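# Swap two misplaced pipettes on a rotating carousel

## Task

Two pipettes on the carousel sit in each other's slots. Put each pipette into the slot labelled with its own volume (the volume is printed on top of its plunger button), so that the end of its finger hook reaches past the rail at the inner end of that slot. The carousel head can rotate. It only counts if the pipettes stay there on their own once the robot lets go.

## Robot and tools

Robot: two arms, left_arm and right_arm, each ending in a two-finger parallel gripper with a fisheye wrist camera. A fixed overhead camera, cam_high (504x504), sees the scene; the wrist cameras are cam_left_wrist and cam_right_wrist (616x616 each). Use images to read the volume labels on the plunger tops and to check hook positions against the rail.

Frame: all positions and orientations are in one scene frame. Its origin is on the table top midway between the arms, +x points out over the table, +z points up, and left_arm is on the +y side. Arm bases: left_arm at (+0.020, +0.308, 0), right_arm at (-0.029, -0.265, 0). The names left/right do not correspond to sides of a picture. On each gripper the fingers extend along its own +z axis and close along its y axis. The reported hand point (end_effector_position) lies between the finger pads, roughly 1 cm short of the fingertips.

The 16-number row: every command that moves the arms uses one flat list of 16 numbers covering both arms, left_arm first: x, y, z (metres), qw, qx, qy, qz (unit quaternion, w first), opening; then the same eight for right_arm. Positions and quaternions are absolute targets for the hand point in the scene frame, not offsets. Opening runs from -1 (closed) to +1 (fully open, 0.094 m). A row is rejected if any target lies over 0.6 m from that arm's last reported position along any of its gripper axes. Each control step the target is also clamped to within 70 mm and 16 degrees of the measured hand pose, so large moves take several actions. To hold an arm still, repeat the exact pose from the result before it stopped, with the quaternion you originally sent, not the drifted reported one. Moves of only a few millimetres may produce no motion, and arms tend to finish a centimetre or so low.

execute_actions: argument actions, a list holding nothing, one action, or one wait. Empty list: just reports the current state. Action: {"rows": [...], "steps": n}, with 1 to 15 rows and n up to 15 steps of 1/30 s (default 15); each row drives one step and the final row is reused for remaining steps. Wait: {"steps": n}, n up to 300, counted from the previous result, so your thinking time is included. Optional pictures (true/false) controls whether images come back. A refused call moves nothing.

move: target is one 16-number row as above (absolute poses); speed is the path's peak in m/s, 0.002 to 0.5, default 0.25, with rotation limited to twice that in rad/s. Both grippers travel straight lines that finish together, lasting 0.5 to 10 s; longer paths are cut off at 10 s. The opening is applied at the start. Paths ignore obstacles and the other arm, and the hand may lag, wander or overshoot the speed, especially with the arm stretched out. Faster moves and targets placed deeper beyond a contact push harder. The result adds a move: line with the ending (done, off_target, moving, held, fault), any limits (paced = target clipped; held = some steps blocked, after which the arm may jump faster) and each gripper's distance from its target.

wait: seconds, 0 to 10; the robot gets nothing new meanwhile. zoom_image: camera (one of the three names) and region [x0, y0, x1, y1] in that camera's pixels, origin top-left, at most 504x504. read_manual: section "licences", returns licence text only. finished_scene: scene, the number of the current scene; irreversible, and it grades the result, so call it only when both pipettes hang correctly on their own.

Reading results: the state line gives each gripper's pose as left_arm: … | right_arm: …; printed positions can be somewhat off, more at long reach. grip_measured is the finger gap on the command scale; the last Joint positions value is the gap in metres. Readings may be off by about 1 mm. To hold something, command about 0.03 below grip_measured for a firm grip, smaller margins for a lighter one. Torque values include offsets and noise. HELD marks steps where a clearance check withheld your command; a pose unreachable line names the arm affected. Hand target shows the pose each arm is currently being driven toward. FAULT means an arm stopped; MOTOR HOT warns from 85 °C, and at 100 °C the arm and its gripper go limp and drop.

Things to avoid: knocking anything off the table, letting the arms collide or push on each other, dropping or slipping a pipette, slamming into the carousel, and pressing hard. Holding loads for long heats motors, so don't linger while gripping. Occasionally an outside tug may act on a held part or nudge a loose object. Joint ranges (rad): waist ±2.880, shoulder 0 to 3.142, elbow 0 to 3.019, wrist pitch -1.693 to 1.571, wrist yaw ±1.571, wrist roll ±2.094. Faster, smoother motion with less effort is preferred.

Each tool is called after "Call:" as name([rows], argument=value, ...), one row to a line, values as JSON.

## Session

Call:
execute_actions(actions=[])

Scene clock: 0.00 s of 21600.00 s.
left_arm: end_effector_position=(+0.6205, +0.5806, +0.1230) grip_measured=+1.000 end_effector_quat_wxyz=(+0.198, +0.035, +0.661, +0.723) | right_arm: end_effector_position=(+0.3577, -0.5754, +0.1991) grip_measured=+1.000 end_effector_quat_wxyz=(+0.238, +0.152, +0.904, -0.321)
Joint positions: left_arm=[ 0.194  2.151  1.13   1.266 -1.038  1.568  0.094] | right_arm=[-0.694  1.285  0.904 -0.45   0.399 -0.362  0.094]
Joint velocities: left_arm=[-0.005 -0.005  0.007  0.002  0.022  0.022  0.   ] | right_arm=[-0.005 -0.005 -0.027  0.002 -0.066 -0.066  0.   ]
Joint torques (N m, as the arm reports them, + toward a larger angle): no reading
Motor temperatures (°C, as the motors report them): left_arm=[26 28 37 26 27 24] | right_arm=[25 31 38 25 26 28]
Hand target (left_arm): +0.624, +0.581, +0.123; +0.200, +0.032, +0.660, +0.723
Hand target (right_arm): +0.365, -0.580, +0.214; +0.252, +0.155, +0.898, -0.326

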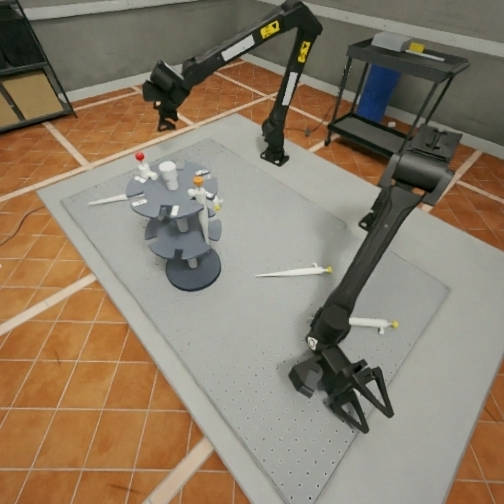

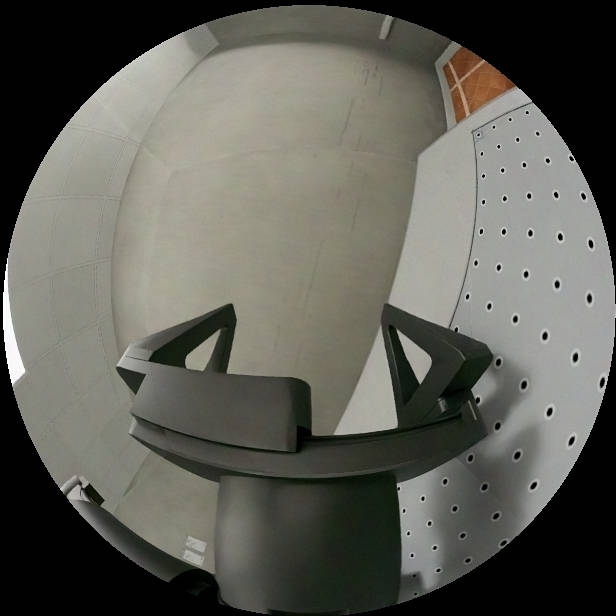

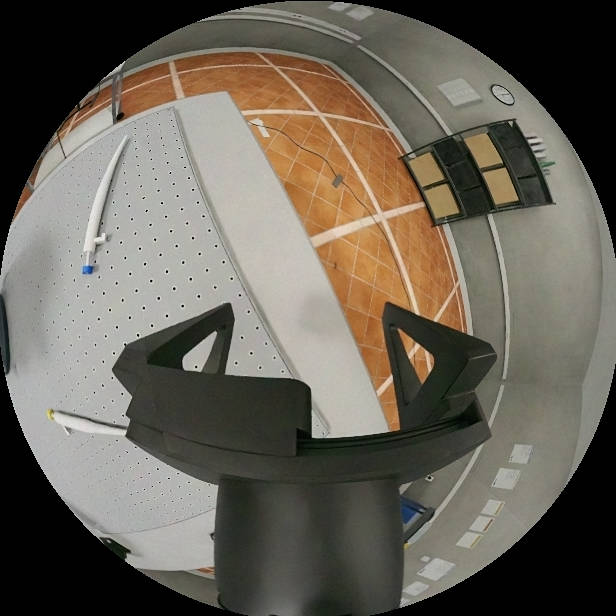

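Call:
zoom_image(camera="cam_high", region=[70, 130, 270, 300])

Region (70, 130, 270, 300) of cam_high's 504x504 image, scaled by 2.520, with more detail than that image has; it fills the top 428 rows of this view, and the rest is white.

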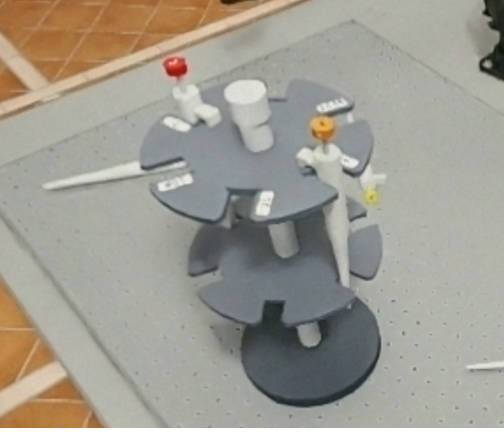

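Call:
move(target=[0.42,0.30,0.26,0,0,1,0,0.0,0.44,-0.07,0.40,0.5291,-0.1464,0.8306,0.0933,0.1], speed=0.3)

Scene clock: 8.77 s of 21600.00 s.
left_arm: end_effector_position=(+0.4082, +0.3082, +0.2355) grip_measured=+0.002 end_effector_quat_wxyz=(-0.022, +0.008, +1.000, +0.007) | right_arm: end_effector_position=(+0.4254, -0.0853, +0.3607) grip_measured=+0.102 end_effector_quat_wxyz=(+0.499, -0.153, +0.850, +0.078)
Joint positions: left_arm=[-0.012  1.384  1.295 -1.526 -0.015  0.01   0.047] | right_arm=[ 0.244  1.052  1.022 -0.483  0.056  0.008  0.052]
Joint velocities: left_arm=[-0.024 -0.005  0.007  0.002 -0.037 -0.007 -0.   ] | right_arm=[ 0.005 -0.015 -0.012 -0.012 -0.081 -0.051  0.   ]
Joint torques (N m, as the arm reports them, + toward a larger angle): left_arm=[ -1.91 -13.74  15.68  -0.43   0.05  -0.04] | right_arm=[ 1.34 -5.82 14.15  3.76 -0.11  0.13]
Motor temperatures (°C, as the motors report them): left_arm=[26 29 38 26 27 24] | right_arm=[25 31 41 25 26 28]
Hand target (left_arm): +0.419, +0.304, +0.259; +0.001, +0.007, +1.000, +0.006
Hand target (right_arm): +0.437, -0.075, +0.400; +0.530, -0.148, +0.830, +0.092
Off the commanded pose (left_arm): 0.028 m, 3 deg.
Off the commanded pose (right_arm): 0.045 m, 5 deg.
After step 90, 2.53 s passed at rest.
move: off_target (left_arm, right_arm)

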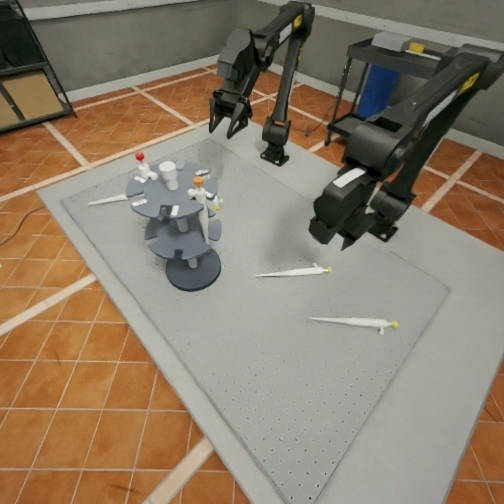

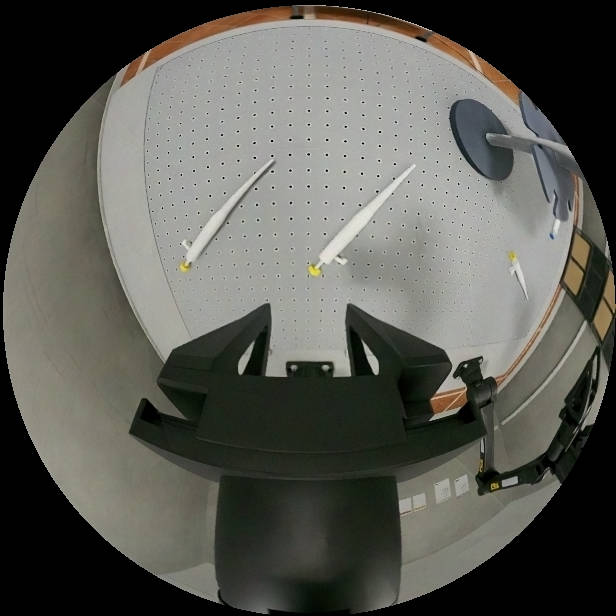

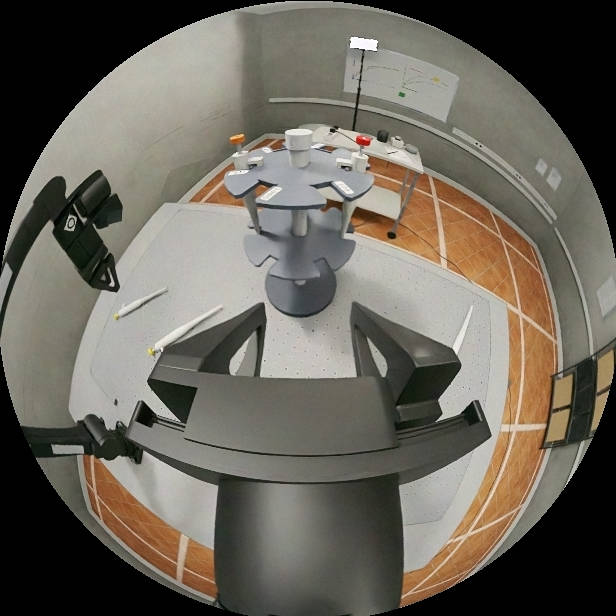

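Call:
zoom_image(camera="cam_right_wrist", region=[210, 120, 390, 230])

Call:
zoom_image(camera="cam_left_wrist", region=[160, 220, 360, 300])

Region (210, 120, 390, 230) of cam_right_wrist's 616x616 image, scaled by 2.800, with more detail than that image has.

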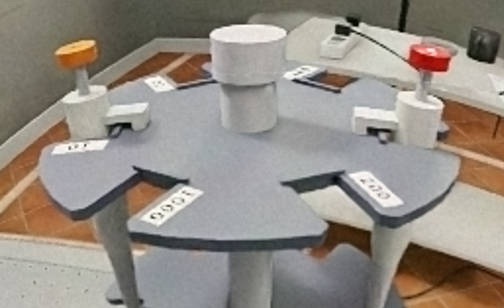

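Region (160, 220, 360, 300) of cam_left_wrist's 616x616 image, scaled by 2.520, with more detail than that image has; it fills the top 202 rows of this view, and the rest is white.

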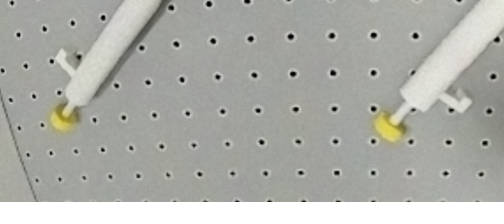

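Call:
move(target=[0.485,0.178,0.09,0,0.3256,0.9455,0,-0.4,0.50,-0.16,0.22,0,-0.2588,0.9659,0,0.1], speed=0.25)

Scene clock: 100.47 s of 21600.00 s.
left_arm: end_effector_position=(+0.4806, +0.1807, +0.0987) grip_measured=-0.398 end_effector_quat_wxyz=(+0.003, +0.318, +0.948, +0.001) | right_arm: end_effector_position=(+0.4835, -0.1553, +0.2079) grip_measured=+0.102 end_effector_quat_wxyz=(-0.014, -0.257, +0.966, +0.007)
Joint positions: left_arm=[-0.276  1.672  1.251 -1.145 -0.002  0.377  0.028] | right_arm=[ 0.054  1.737  1.635 -1.497 -0.013 -0.312  0.052]
Joint velocities: left_arm=[ 0.005 -0.005  0.007  0.002 -0.051 -0.007  0.001] | right_arm=[-0.005 -0.005  0.027  0.002 -0.037 -0.037  0.   ]
Joint torques (N m, as the arm reports them, + toward a larger angle): left_arm=[ -1.76 -15.34   9.9    0.73   0.09   0.07] | right_arm=[ -0.61 -15.38  12.34  -0.23   0.09  -0.13]
Motor temperatures (°C, as the motors report them): left_arm=[26 29 45 26 27 24] | right_arm=[25 30 54 26 26 28]
Hand target (left_arm): +0.484, +0.177, +0.090; +0.002, +0.325, +0.946, -0.000
Hand target (right_arm): +0.499, -0.160, +0.223; +0.001, -0.257, +0.966, +0.004
Off the commanded pose (left_arm): 0.010 m, 1 deg.
Off the commanded pose (right_arm): 0.021 m, 2 deg.
After step 90, 86.10 s passed at rest.
move: off_target (right_arm)

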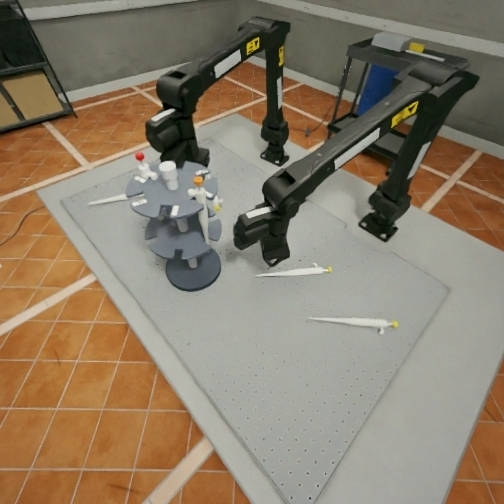

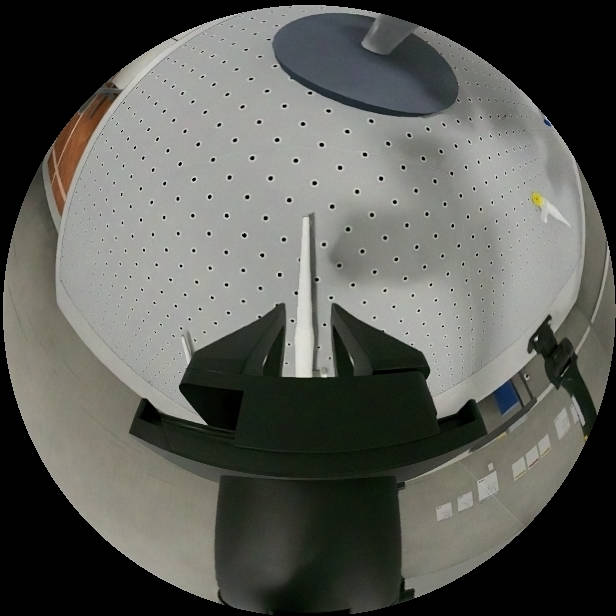

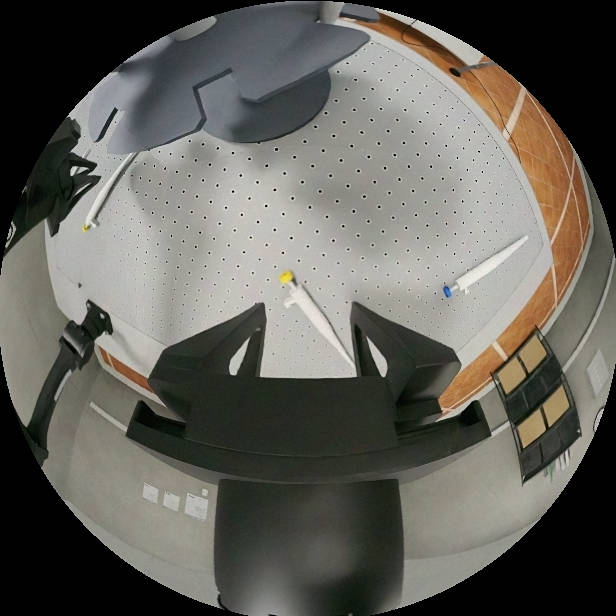

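Call:
execute_actions(actions=[])

Scene clock: 116.20 s of 21600.00 s.
left_arm: end_effector_position=(+0.4806, +0.1807, +0.0987) grip_measured=-0.398 end_effector_quat_wxyz=(+0.003, +0.318, +0.948, +0.001) | right_arm: end_effector_position=(+0.4840, -0.1552, +0.2084) grip_measured=+0.102 end_effector_quat_wxyz=(-0.013, -0.258, +0.966, +0.007)
Joint positions: left_arm=[-0.276  1.672  1.251 -1.145 -0.002  0.379  0.028] | right_arm=[ 0.054  1.737  1.636 -1.497 -0.013 -0.314  0.052]
Joint velocities: left_arm=[ 0.005 -0.005  0.007 -0.002  0.037 -0.007 -0.002] | right_arm=[-0.005 -0.015 -0.002  0.007 -0.007 -0.051 -0.001]
Joint torques (N m, as the arm reports them, + toward a larger angle): left_arm=[ -1.31 -15.42   9.84   0.7    0.1    0.15] | right_arm=[  0.01 -15.82  12.39  -0.15   0.06  -0.1 ]
Motor temperatures (°C, as the motors report them): left_arm=[26 29 42 26 27 24] | right_arm=[25 31 53 25 26 28]
Hand target (left_arm): +0.484, +0.177, +0.090; +0.002, +0.325, +0.946, -0.000
Hand target (right_arm): +0.499, -0.160, +0.223; +0.001, -0.257, +0.966, +0.004
Off the commanded pose (left_arm): 0.010 m, 1 deg.
Off the commanded pose (right_arm): 0.020 m, 2 deg.
Steps of this call (steps 1 to 90: nothing new was sent; then 12.73 s passed at rest). Readings (end_effector_position):
1: left_arm (+0.4806, +0.1807, +0.0987) | right_arm (+0.4838, -0.1552, +0.2082)
2: left_arm (+0.4806, +0.1807, +0.0987) | right_arm (+0.4839, -0.1552, +0.2083)
4: left_arm (+0.4806, +0.1807, +0.0987) | right_arm (+0.4840, -0.1552, +0.2084)
8: left_arm (+0.4806, +0.1807, +0.0987) | right_arm (+0.4840, -0.1552, +0.2084)
90: the state above

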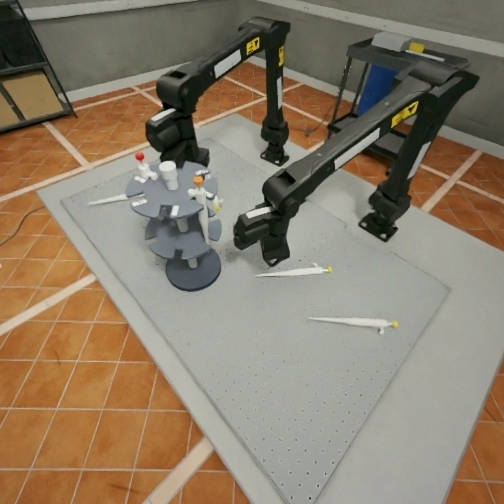

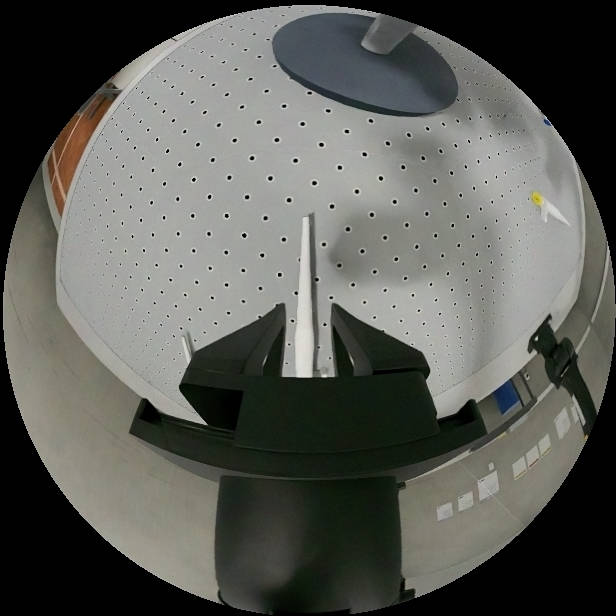

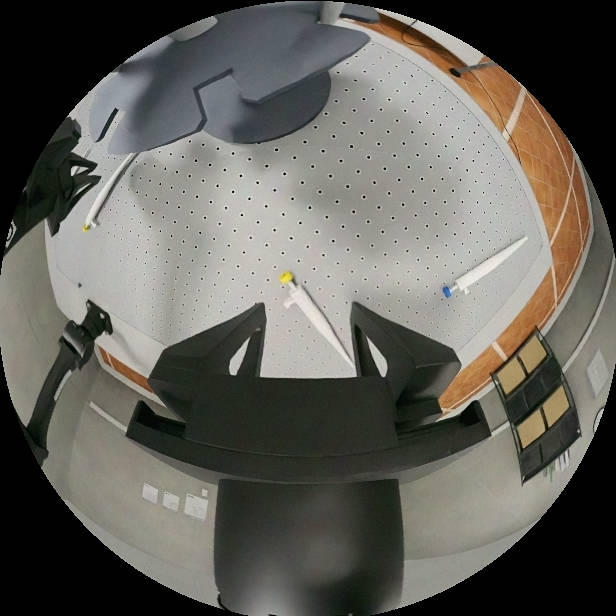

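Call:
move(target=[0.484,0.178,0.012,0,0.3256,0.9455,0,-0.4, 0.499,-0.160,0.223,0,-0.2588,0.9659,0,0.1], speed=0.1)

Scene clock: 118.83 s of 21600.00 s.
left_arm: end_effector_position=(+0.4886, +0.1785, +0.0263) grip_measured=-0.398 end_effector_quat_wxyz=(+0.009, +0.320, +0.947, +0.001) | right_arm: end_effector_position=(+0.4843, -0.1567, +0.2084) grip_measured=+0.102 end_effector_quat_wxyz=(-0.013, -0.258, +0.966, +0.002)
Joint positions: left_arm=[-0.276  1.777  1.178 -0.954 -0.002  0.382  0.028] | right_arm=[ 0.054  1.737  1.636 -1.497 -0.003 -0.314  0.052]
Joint velocities: left_arm=[-0.005  0.005 -0.002  0.002 -0.022  0.022 -0.002] | right_arm=[ 0.005  0.015 -0.002  0.002  0.066 -0.007 -0.   ]
Joint torques (N m, as the arm reports them, + toward a larger angle): left_arm=[ -1.18 -15.42   7.41   0.85   0.05   0.11] | right_arm=[ -0.03 -15.81  12.07  -0.14   0.1   -0.13]
Motor temperatures (°C, as the motors report them): left_arm=[26 30 42 26 27 24] | right_arm=[25 31 53 25 26 28]
Hand target (left_arm): +0.484, +0.178, +0.012; -0.000, +0.326, +0.945, -0.000
Hand target (right_arm): +0.498, -0.160, +0.223; +0.001, -0.259, +0.966, -0.000
Off the commanded pose (left_arm): 0.015 m, 1 deg.
Off the commanded pose (right_arm): 0.021 m, 2 deg.
move: off_target (left_arm, right_arm)

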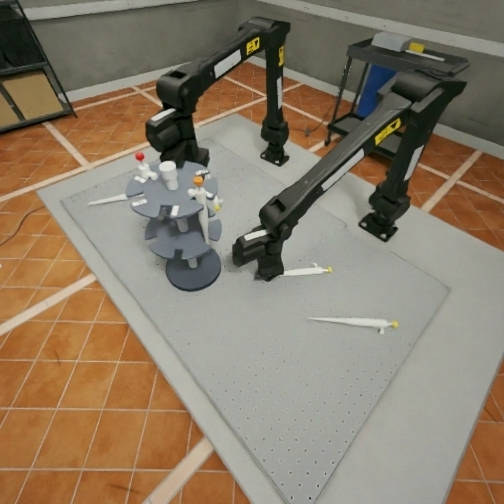

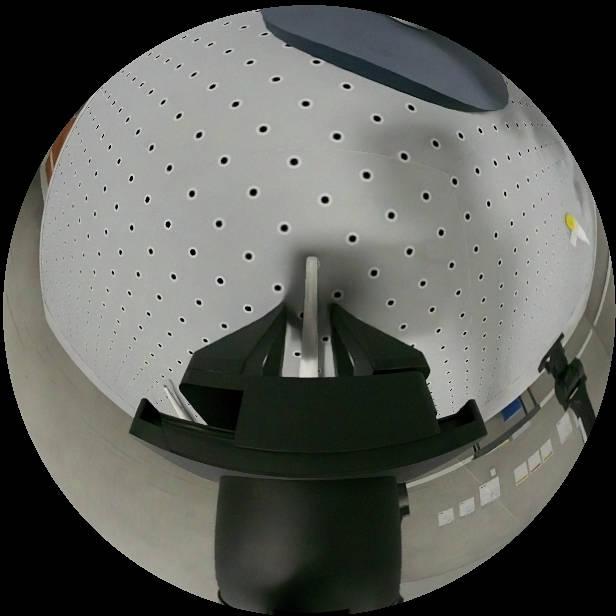

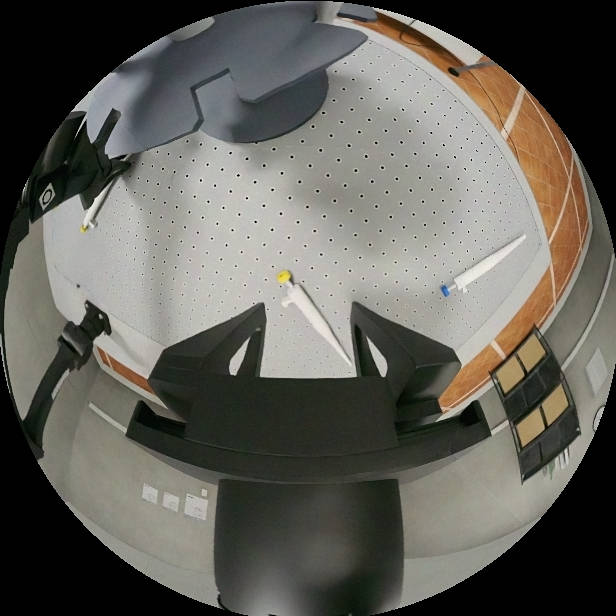

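Call:
move(target=[0.4886,0.1785,0.024,0,0.3256,0.9455,0,-0.9, 0.499,-0.160,0.223,0,-0.2588,0.9659,0,0.1], speed=0.05)

Scene clock: 121.03 s of 21600.00 s.
left_arm: end_effector_position=(+0.4882, +0.1786, +0.0263) grip_measured=-0.832 end_effector_quat_wxyz=(+0.008, +0.321, +0.947, +0.001) | right_arm: end_effector_position=(+0.4843, -0.1568, +0.2084) grip_measured=+0.102 end_effector_quat_wxyz=(-0.013, -0.258, +0.966, +0.002)
Joint positions: left_arm=[-0.276  1.777  1.178 -0.955 -0.002  0.384  0.008] | right_arm=[ 0.054  1.737  1.636 -1.497 -0.003 -0.314  0.052]
Joint velocities: left_arm=[-0.005 -0.015  0.002  0.007  0.007  0.007 -0.001] | right_arm=[ 0.005 -0.005 -0.007 -0.017 -0.022  0.066  0.001]
Joint torques (N m, as the arm reports them, + toward a larger angle): left_arm=[ -0.53 -16.38   9.9   -0.38   0.07   0.15] | right_arm=[  0.21 -15.58  12.1   -0.03   0.09  -0.1 ]
Motor temperatures (°C, as the motors report them): left_arm=[26 30 42 26 27 24] | right_arm=[25 31 52 25 26 28]
Hand target (left_arm): +0.489, +0.179, +0.024; +0.000, +0.326, +0.945, +0.000
Hand target (right_arm): +0.498, -0.160, +0.223; +0.001, -0.259, +0.966, -0.000
Off the commanded pose (left_arm): 0.002 m, 1 deg.
Off the commanded pose (right_arm): 0.021 m, 2 deg.
move: off_target (right_arm)

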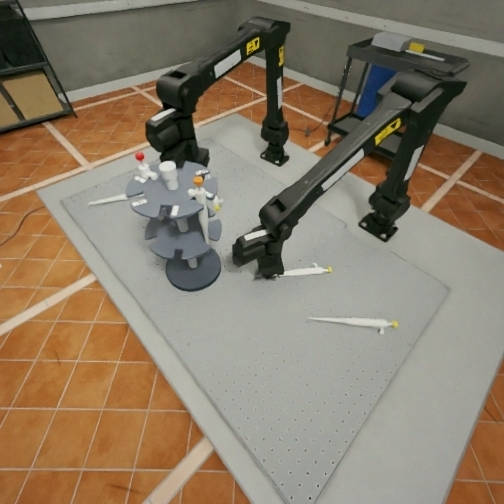

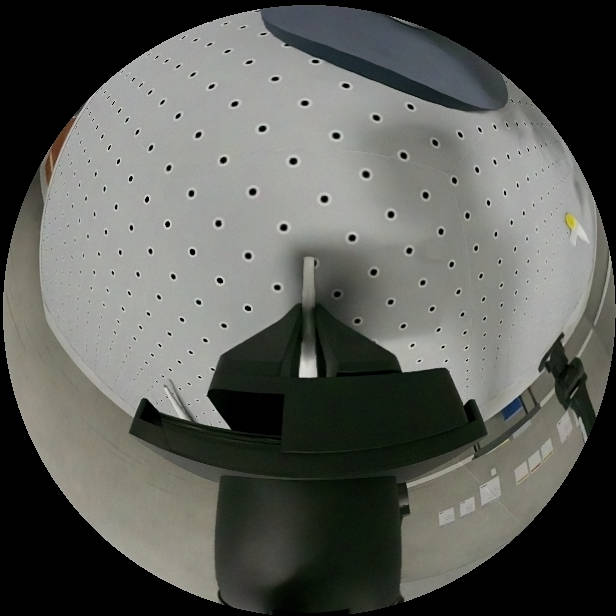

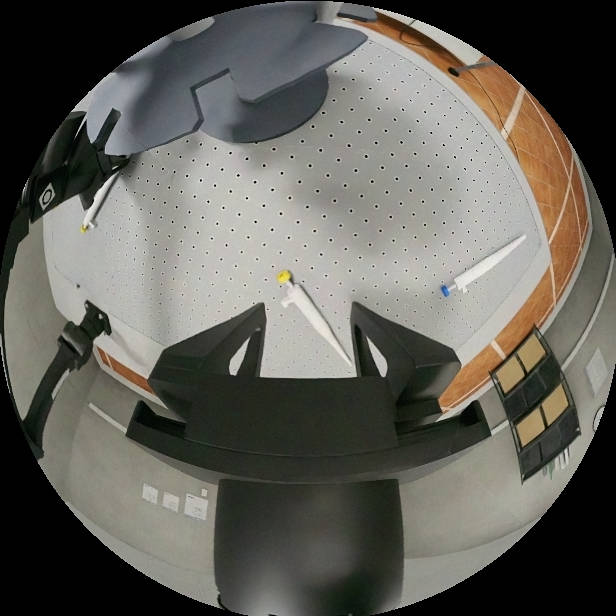

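Call:
move(target=[0.42,0.17,0.21,0,0.342,0.94,0,-0.88, 0.43,-0.12,0.30,0.2,-0.40,0.89,0.08,0.0], speed=0.25)

Call:
move(target=[0.41,-0.02,0.18,0.6409,0.6409,0.2988,0.2988,-0.88, 0.43,-0.12,0.30,0.2,-0.40,0.89,0.08,0.0], speed=0.3)

Scene clock: 124.87 s of 21600.00 s.
left_arm: end_effector_position=(+0.4091, +0.1781, +0.1916) grip_measured=-0.832 end_effector_quat_wxyz=(-0.015, +0.343, +0.939, -0.000) | right_arm: end_effector_position=(+0.4306, -0.1275, +0.2947) grip_measured=+0.002 end_effector_quat_wxyz=(+0.188, -0.388, +0.899, +0.079)
Joint positions: left_arm=[-0.329  1.449  1.246 -1.398 -0.001  0.379  0.008] | right_arm=[ 0.058  1.375  1.393 -1.242 -0.226 -0.564  0.047]
Joint velocities: left_arm=[-0.005 -0.005  0.012 -0.012 -0.037 -0.051  0.   ] | right_arm=[-0.005 -0.015  0.007 -0.012  0.022 -0.037 -0.001]
Joint torques (N m, as the arm reports them, + toward a larger angle): left_arm=[ -1.28 -13.77  15.21  -0.48   0.07  -0.09] | right_arm=[  1.68 -12.32   7.91   2.56  -0.34  -0.14]
Motor temperatures (°C, as the motors report them): left_arm=[26 30 42 26 27 24] | right_arm=[25 32 52 25 26 28]
Hand target (left_arm): +0.419, +0.171, +0.210; +0.001, +0.342, +0.940, -0.000
Hand target (right_arm): +0.429, -0.120, +0.299; +0.200, -0.402, +0.890, +0.079
Off the commanded pose (left_arm): 0.023 m, 2 deg.
Off the commanded pose (right_arm): 0.009 m, 2 deg.
move: off_target (left_arm)

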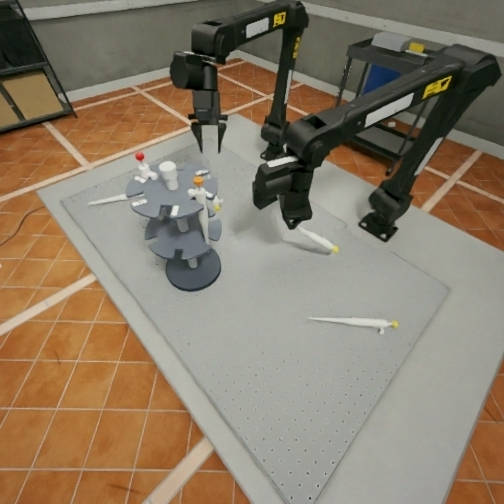

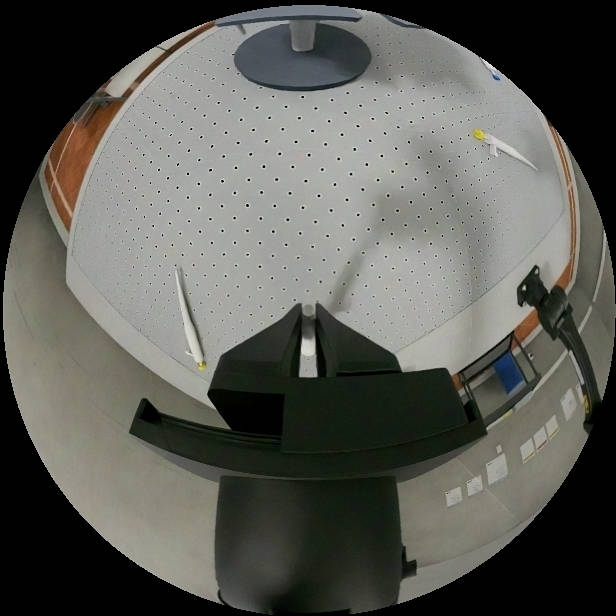

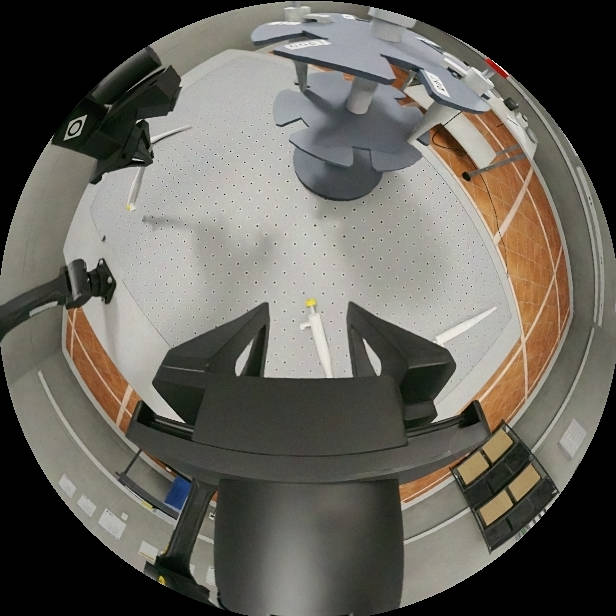

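Scene clock: 128.93 s of 21600.00 s.
left_arm: end_effector_position=(+0.4064, -0.0249, +0.1885) grip_measured=-0.878 end_effector_quat_wxyz=(+0.645, +0.634, +0.308, +0.295) | right_arm: end_effector_position=(+0.4305, -0.1271, +0.2948) grip_measured=+0.002 end_effector_quat_wxyz=(+0.188, -0.388, +0.898, +0.080)
Joint positions: left_arm=[-0.728  1.505  0.482  1.03  -0.031  1.548  0.006] | right_arm=[ 0.058  1.375  1.393 -1.242 -0.228 -0.564  0.047]
Joint velocities: left_arm=[-0.005 -0.005  0.002  0.002 -0.051  0.022  0.   ] | right_arm=[ 0.005  0.005 -0.007  0.002  0.007  0.037  0.002]
Joint torques (N m, as the arm reports them, + toward a larger angle): left_arm=[-0.02 -9.07  6.4   2.59  0.06  0.07] | right_arm=[  1.46 -12.45   8.4    2.18  -0.36  -0.12]
Motor temperatures (°C, as the motors report them): left_arm=[26 29 41 26 27 24] | right_arm=[25 32 51 25 26 28]
Hand target (left_arm): +0.407, -0.020, +0.182; +0.642, +0.636, +0.306, +0.301
Hand target (right_arm): +0.430, -0.120, +0.300; +0.200, -0.400, +0.891, +0.080
Off the commanded pose (left_arm): 0.010 m, 1 deg.
Off the commanded pose (right_arm): 0.009 m, 2 deg.
move: done

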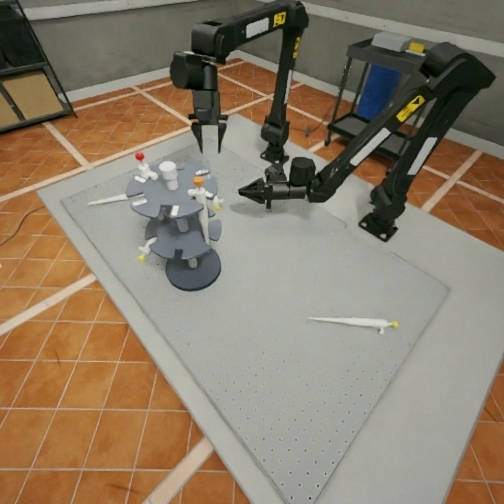

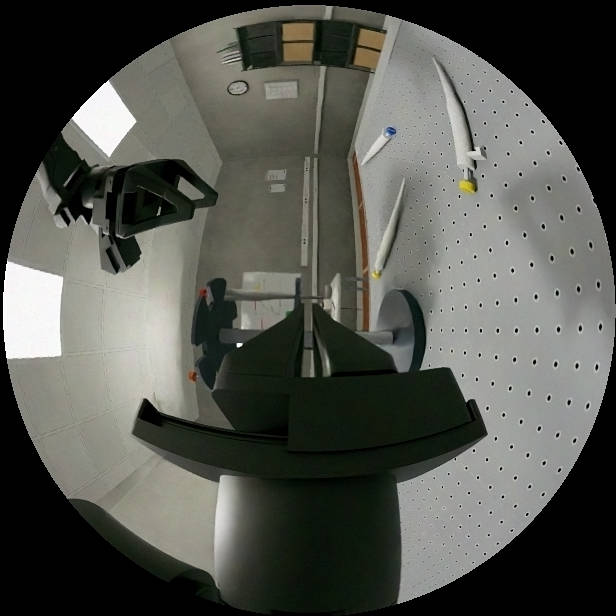

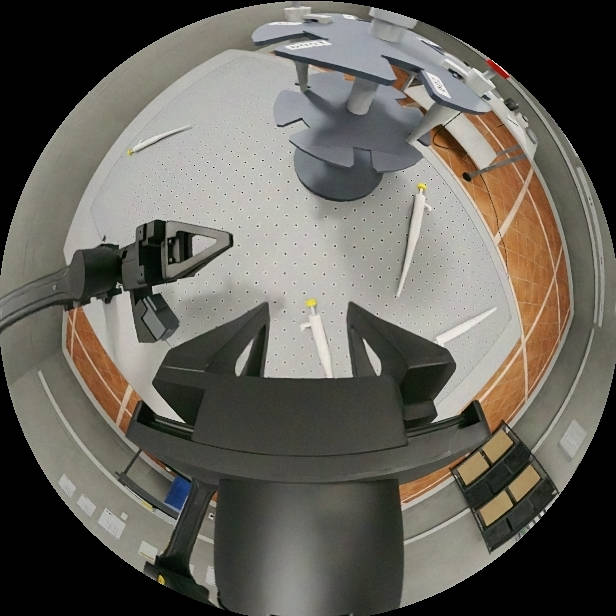

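Call:
zoom_image(camera="cam_left_wrist", region=[420,130,520,230])

Region (420, 130, 520, 230) of cam_left_wrist's 616x616 image, scaled by 5.040, with more detail than that image has.

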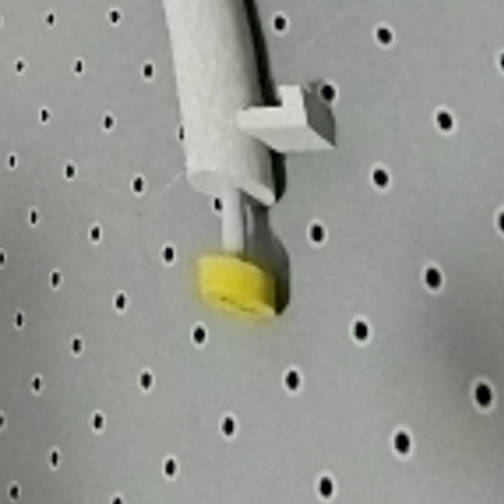

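Call:
move(target=[0.38,0.22,0.22,0,0.087,0.996,0,1.0, 0.45,-0.10,0.15,0,-0.5,0.866,0,1.0], speed=0.3)

Call:
move(target=[0.33,0.50,0.15,0,-0.6,0.8,0,1.0, 0.452,-0.097,0.05,0,-0.5,0.866,0,1.0], speed=0.3)

Scene clock: 200.87 s of 21600.00 s.
left_arm: end_effector_position=(+0.3680, +0.2234, +0.2026) grip_measured=+1.000 end_effector_quat_wxyz=(-0.011, +0.101, +0.995, +0.009) | right_arm: end_effector_position=(+0.4407, -0.1106, +0.1437) grip_measured=+1.000 end_effector_quat_wxyz=(-0.005, -0.488, +0.873, +0.005)
Joint positions: left_arm=[-0.251  1.304  1.132 -1.424 -0.015 -0.042  0.094] | right_arm=[ 0.162  1.684  1.393 -1.292 -0.007 -0.703  0.094]
Joint velocities: left_arm=[-0.015 -0.015  0.012  0.007 -0.022 -0.066  0.   ] | right_arm=[-0.005 -0.005 -0.012 -0.002 -0.066 -0.11   0.   ]
Joint torques (N m, as the arm reports them, + toward a larger angle): left_arm=[-0.4  -9.68 15.61 -0.34  0.04 -0.05] | right_arm=[  1.83 -13.92  11.19  -0.08   0.03  -0.12]
Motor temperatures (°C, as the motors report them): left_arm=[26 29 40 27 27 24] | right_arm=[25 31 46 25 26 28]
Hand target (left_arm): +0.383, +0.220, +0.218; +0.001, +0.094, +0.996, +0.006
Hand target (right_arm): +0.451, -0.100, +0.151; -0.000, -0.499, +0.866, +0.002
Off the commanded pose (left_arm): 0.021 m, 2 deg.
Off the commanded pose (right_arm): 0.015 m, 2 deg.
After step 90, 64.50 s passed at rest.
move: off_target (left_arm, right_arm)

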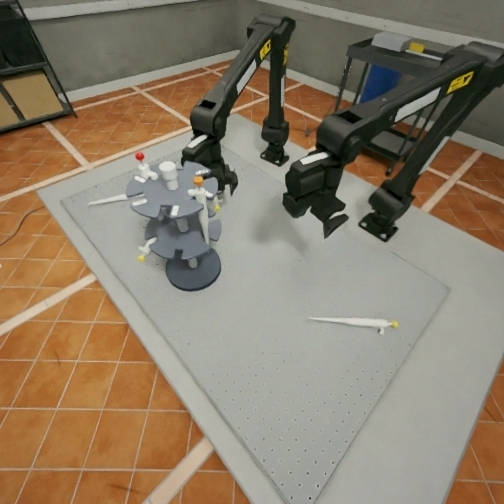

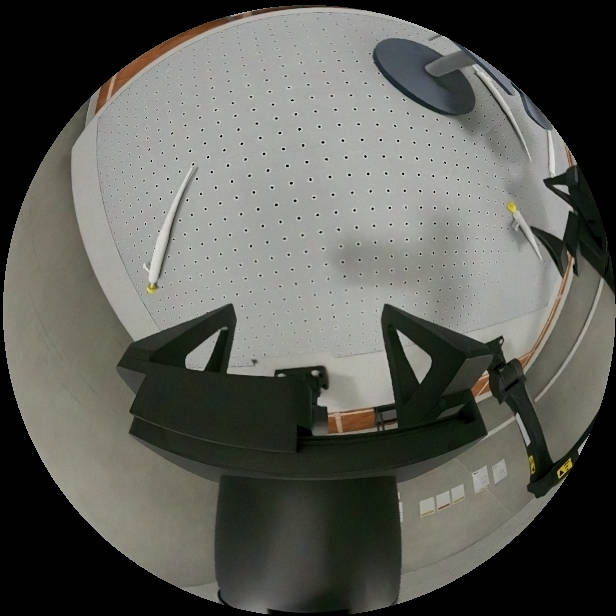

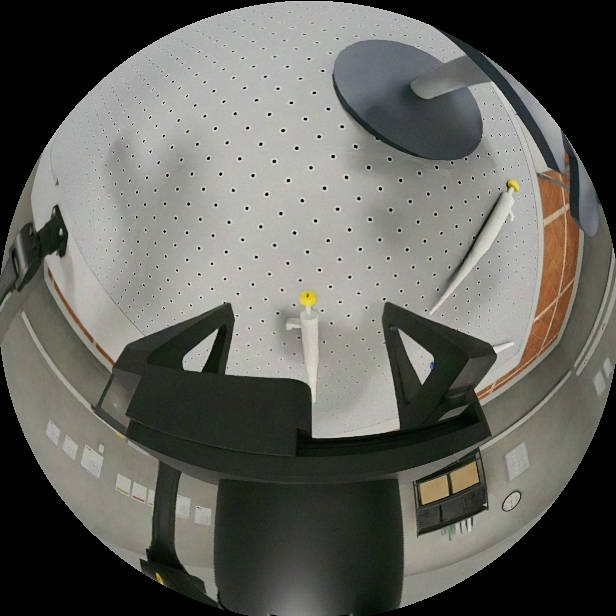

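Scene clock: 203.87 s of 21600.00 s.
left_arm: end_effector_position=(+0.3252, +0.4966, +0.1524) grip_measured=+1.000 end_effector_quat_wxyz=(-0.007, -0.594, +0.804, +0.006) | right_arm: end_effector_position=(+0.4554, -0.1035, +0.0641) grip_measured=+1.000 end_effector_quat_wxyz=(+0.007, -0.490, +0.872, +0.001)
Joint positions: left_arm=[ 0.544  1.332  1.023 -1.276 -0.01  -0.723  0.094] | right_arm=[ 0.168  1.786  1.307 -1.079 -0.004 -0.703  0.094]
Joint velocities: left_arm=[-0.015  0.005  0.002  0.012  0.022  0.037  0.   ] | right_arm=[ 0.005  0.005  0.007 -0.017  0.037  0.081  0.   ]
Joint torques (N m, as the arm reports them, + toward a larger angle): left_arm=[-0.44 -9.54 10.93  0.61  0.03 -0.01] | right_arm=[  1.65 -14.1    6.6    1.64   0.03  -0.05]
Motor temperatures (°C, as the motors report them): left_arm=[26 29 40 26 27 24] | right_arm=[25 31 46 25 26 28]
Hand target (left_arm): +0.332, +0.501, +0.150; -0.003, -0.600, +0.800, +0.004
Hand target (right_arm): +0.453, -0.097, +0.050; -0.000, -0.500, +0.866, +0.000
Off the commanded pose (left_arm): 0.006 m, 1 deg.
Off the commanded pose (right_arm): 0.016 m, 2 deg.
move: off_target (right_arm)

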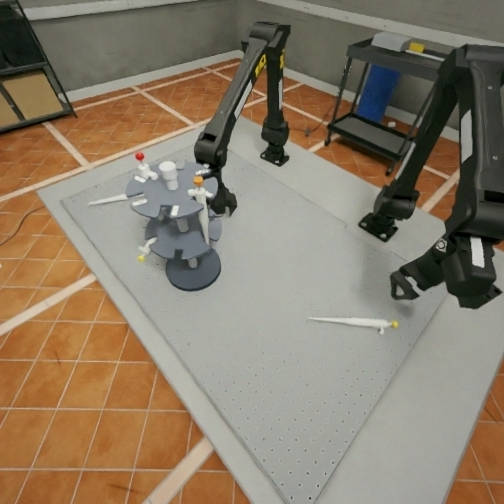

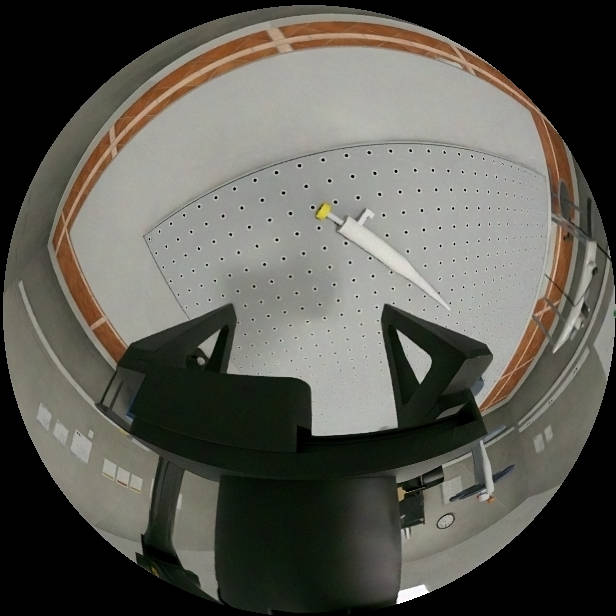

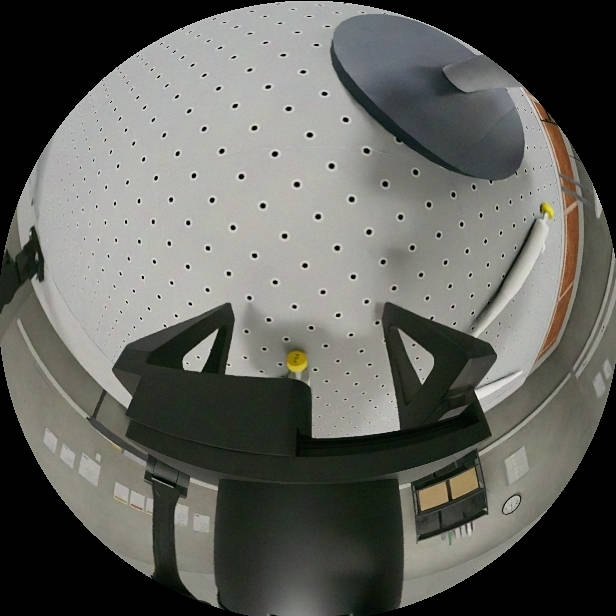

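Call:
zoom_image(camera="cam_right_wrist", region=[266,330,326,390])

Region (266, 330, 326, 390) of cam_right_wrist's 616x616 image, scaled by 8.400, with more detail than that image has.

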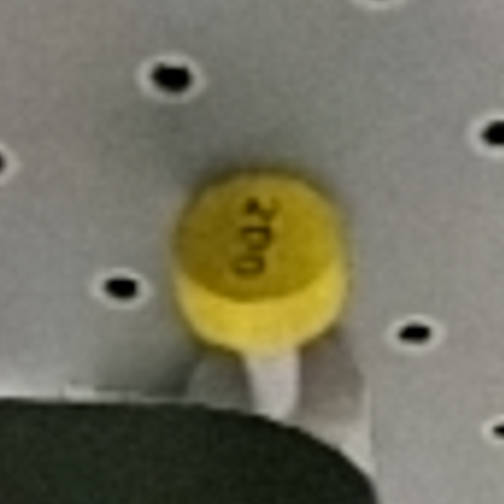

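Call:
move(target=[0.30,0.59,0.05,0,-0.917,0.3987,0,1.0, 0.64,-0.46,0.16,0,0.225,0.974,0,-0.2], speed=0.3)

Scene clock: 232.53 s of 21600.00 s.
left_arm: end_effector_position=(+0.3054, +0.5915, +0.0631) grip_measured=+1.000 end_effector_quat_wxyz=(-0.009, +0.913, -0.407, +0.001) | right_arm: end_effector_position=(+0.6265, -0.4538, +0.1588) grip_measured=-0.199 end_effector_quat_wxyz=(-0.004, +0.217, +0.976, +0.002)
Joint positions: left_arm=[ 0.775  1.53   0.97  -0.994 -0.005 -1.521  0.094] | right_arm=[-0.434  2.212  2.242 -1.61  -0.004  0.157  0.038]
Joint velocities: left_arm=[-0.005  0.005 -0.007 -0.002  0.066 -0.037  0.   ] | right_arm=[-0.005  0.005  0.017 -0.022 -0.007 -0.022 -0.001]
Joint torques (N m, as the arm reports them, + toward a larger angle): left_arm=[ -0.21 -10.91   7.69   0.63  -0.02  -0.09] | right_arm=[  0.73 -21.27  12.46   0.04   0.09   0.13]
Motor temperatures (°C, as the motors report them): left_arm=[26 28 40 26 27 24] | right_arm=[25 32 45 25 26 28]
Hand target (left_arm): +0.300, +0.590, +0.050; +0.001, +0.917, -0.399, -0.001
Hand target (right_arm): +0.636, -0.459, +0.162; +0.004, +0.225, +0.974, +0.000
Off the commanded pose (left_arm): 0.014 m, 1 deg.
Off the commanded pose (right_arm): 0.015 m, 1 deg.
After step 90, 22.63 s passed at rest.
move: off_target (left_arm, right_arm)

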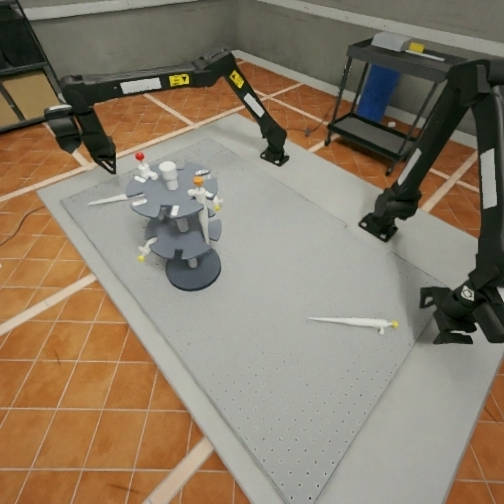

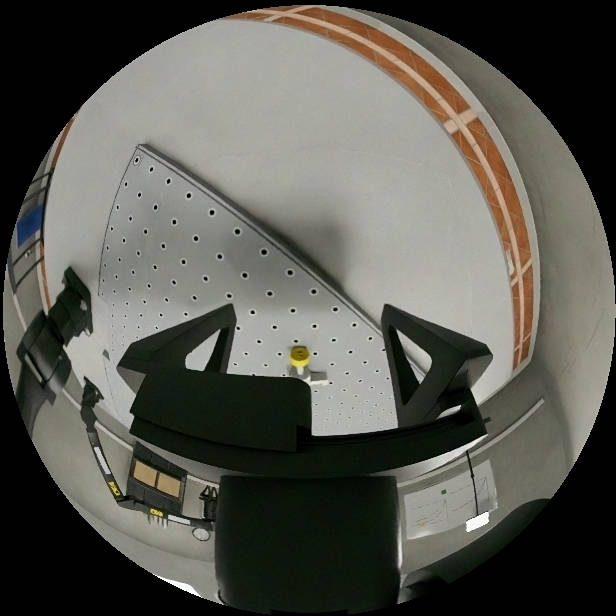

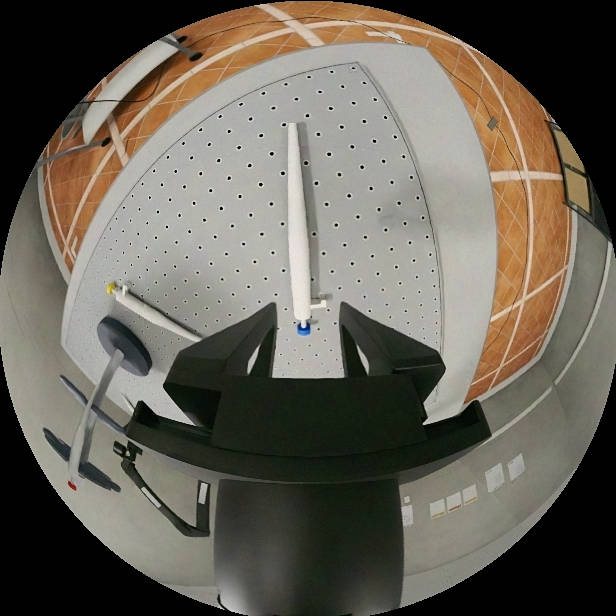

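Call:
zoom_image(camera="cam_left_wrist", region=[270,326,330,386])

Region (270, 326, 330, 386) of cam_left_wrist's 616x616 image, scaled by 8.400, with more detail than that image has.

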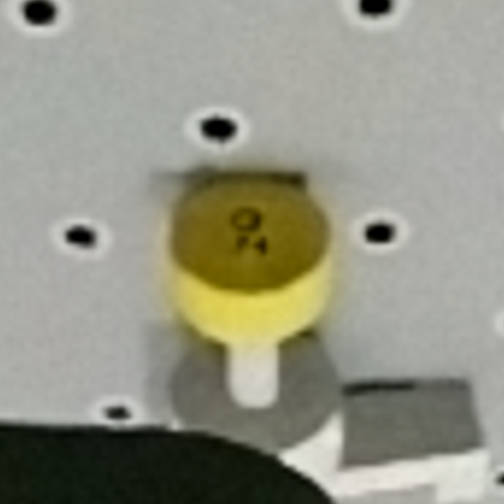

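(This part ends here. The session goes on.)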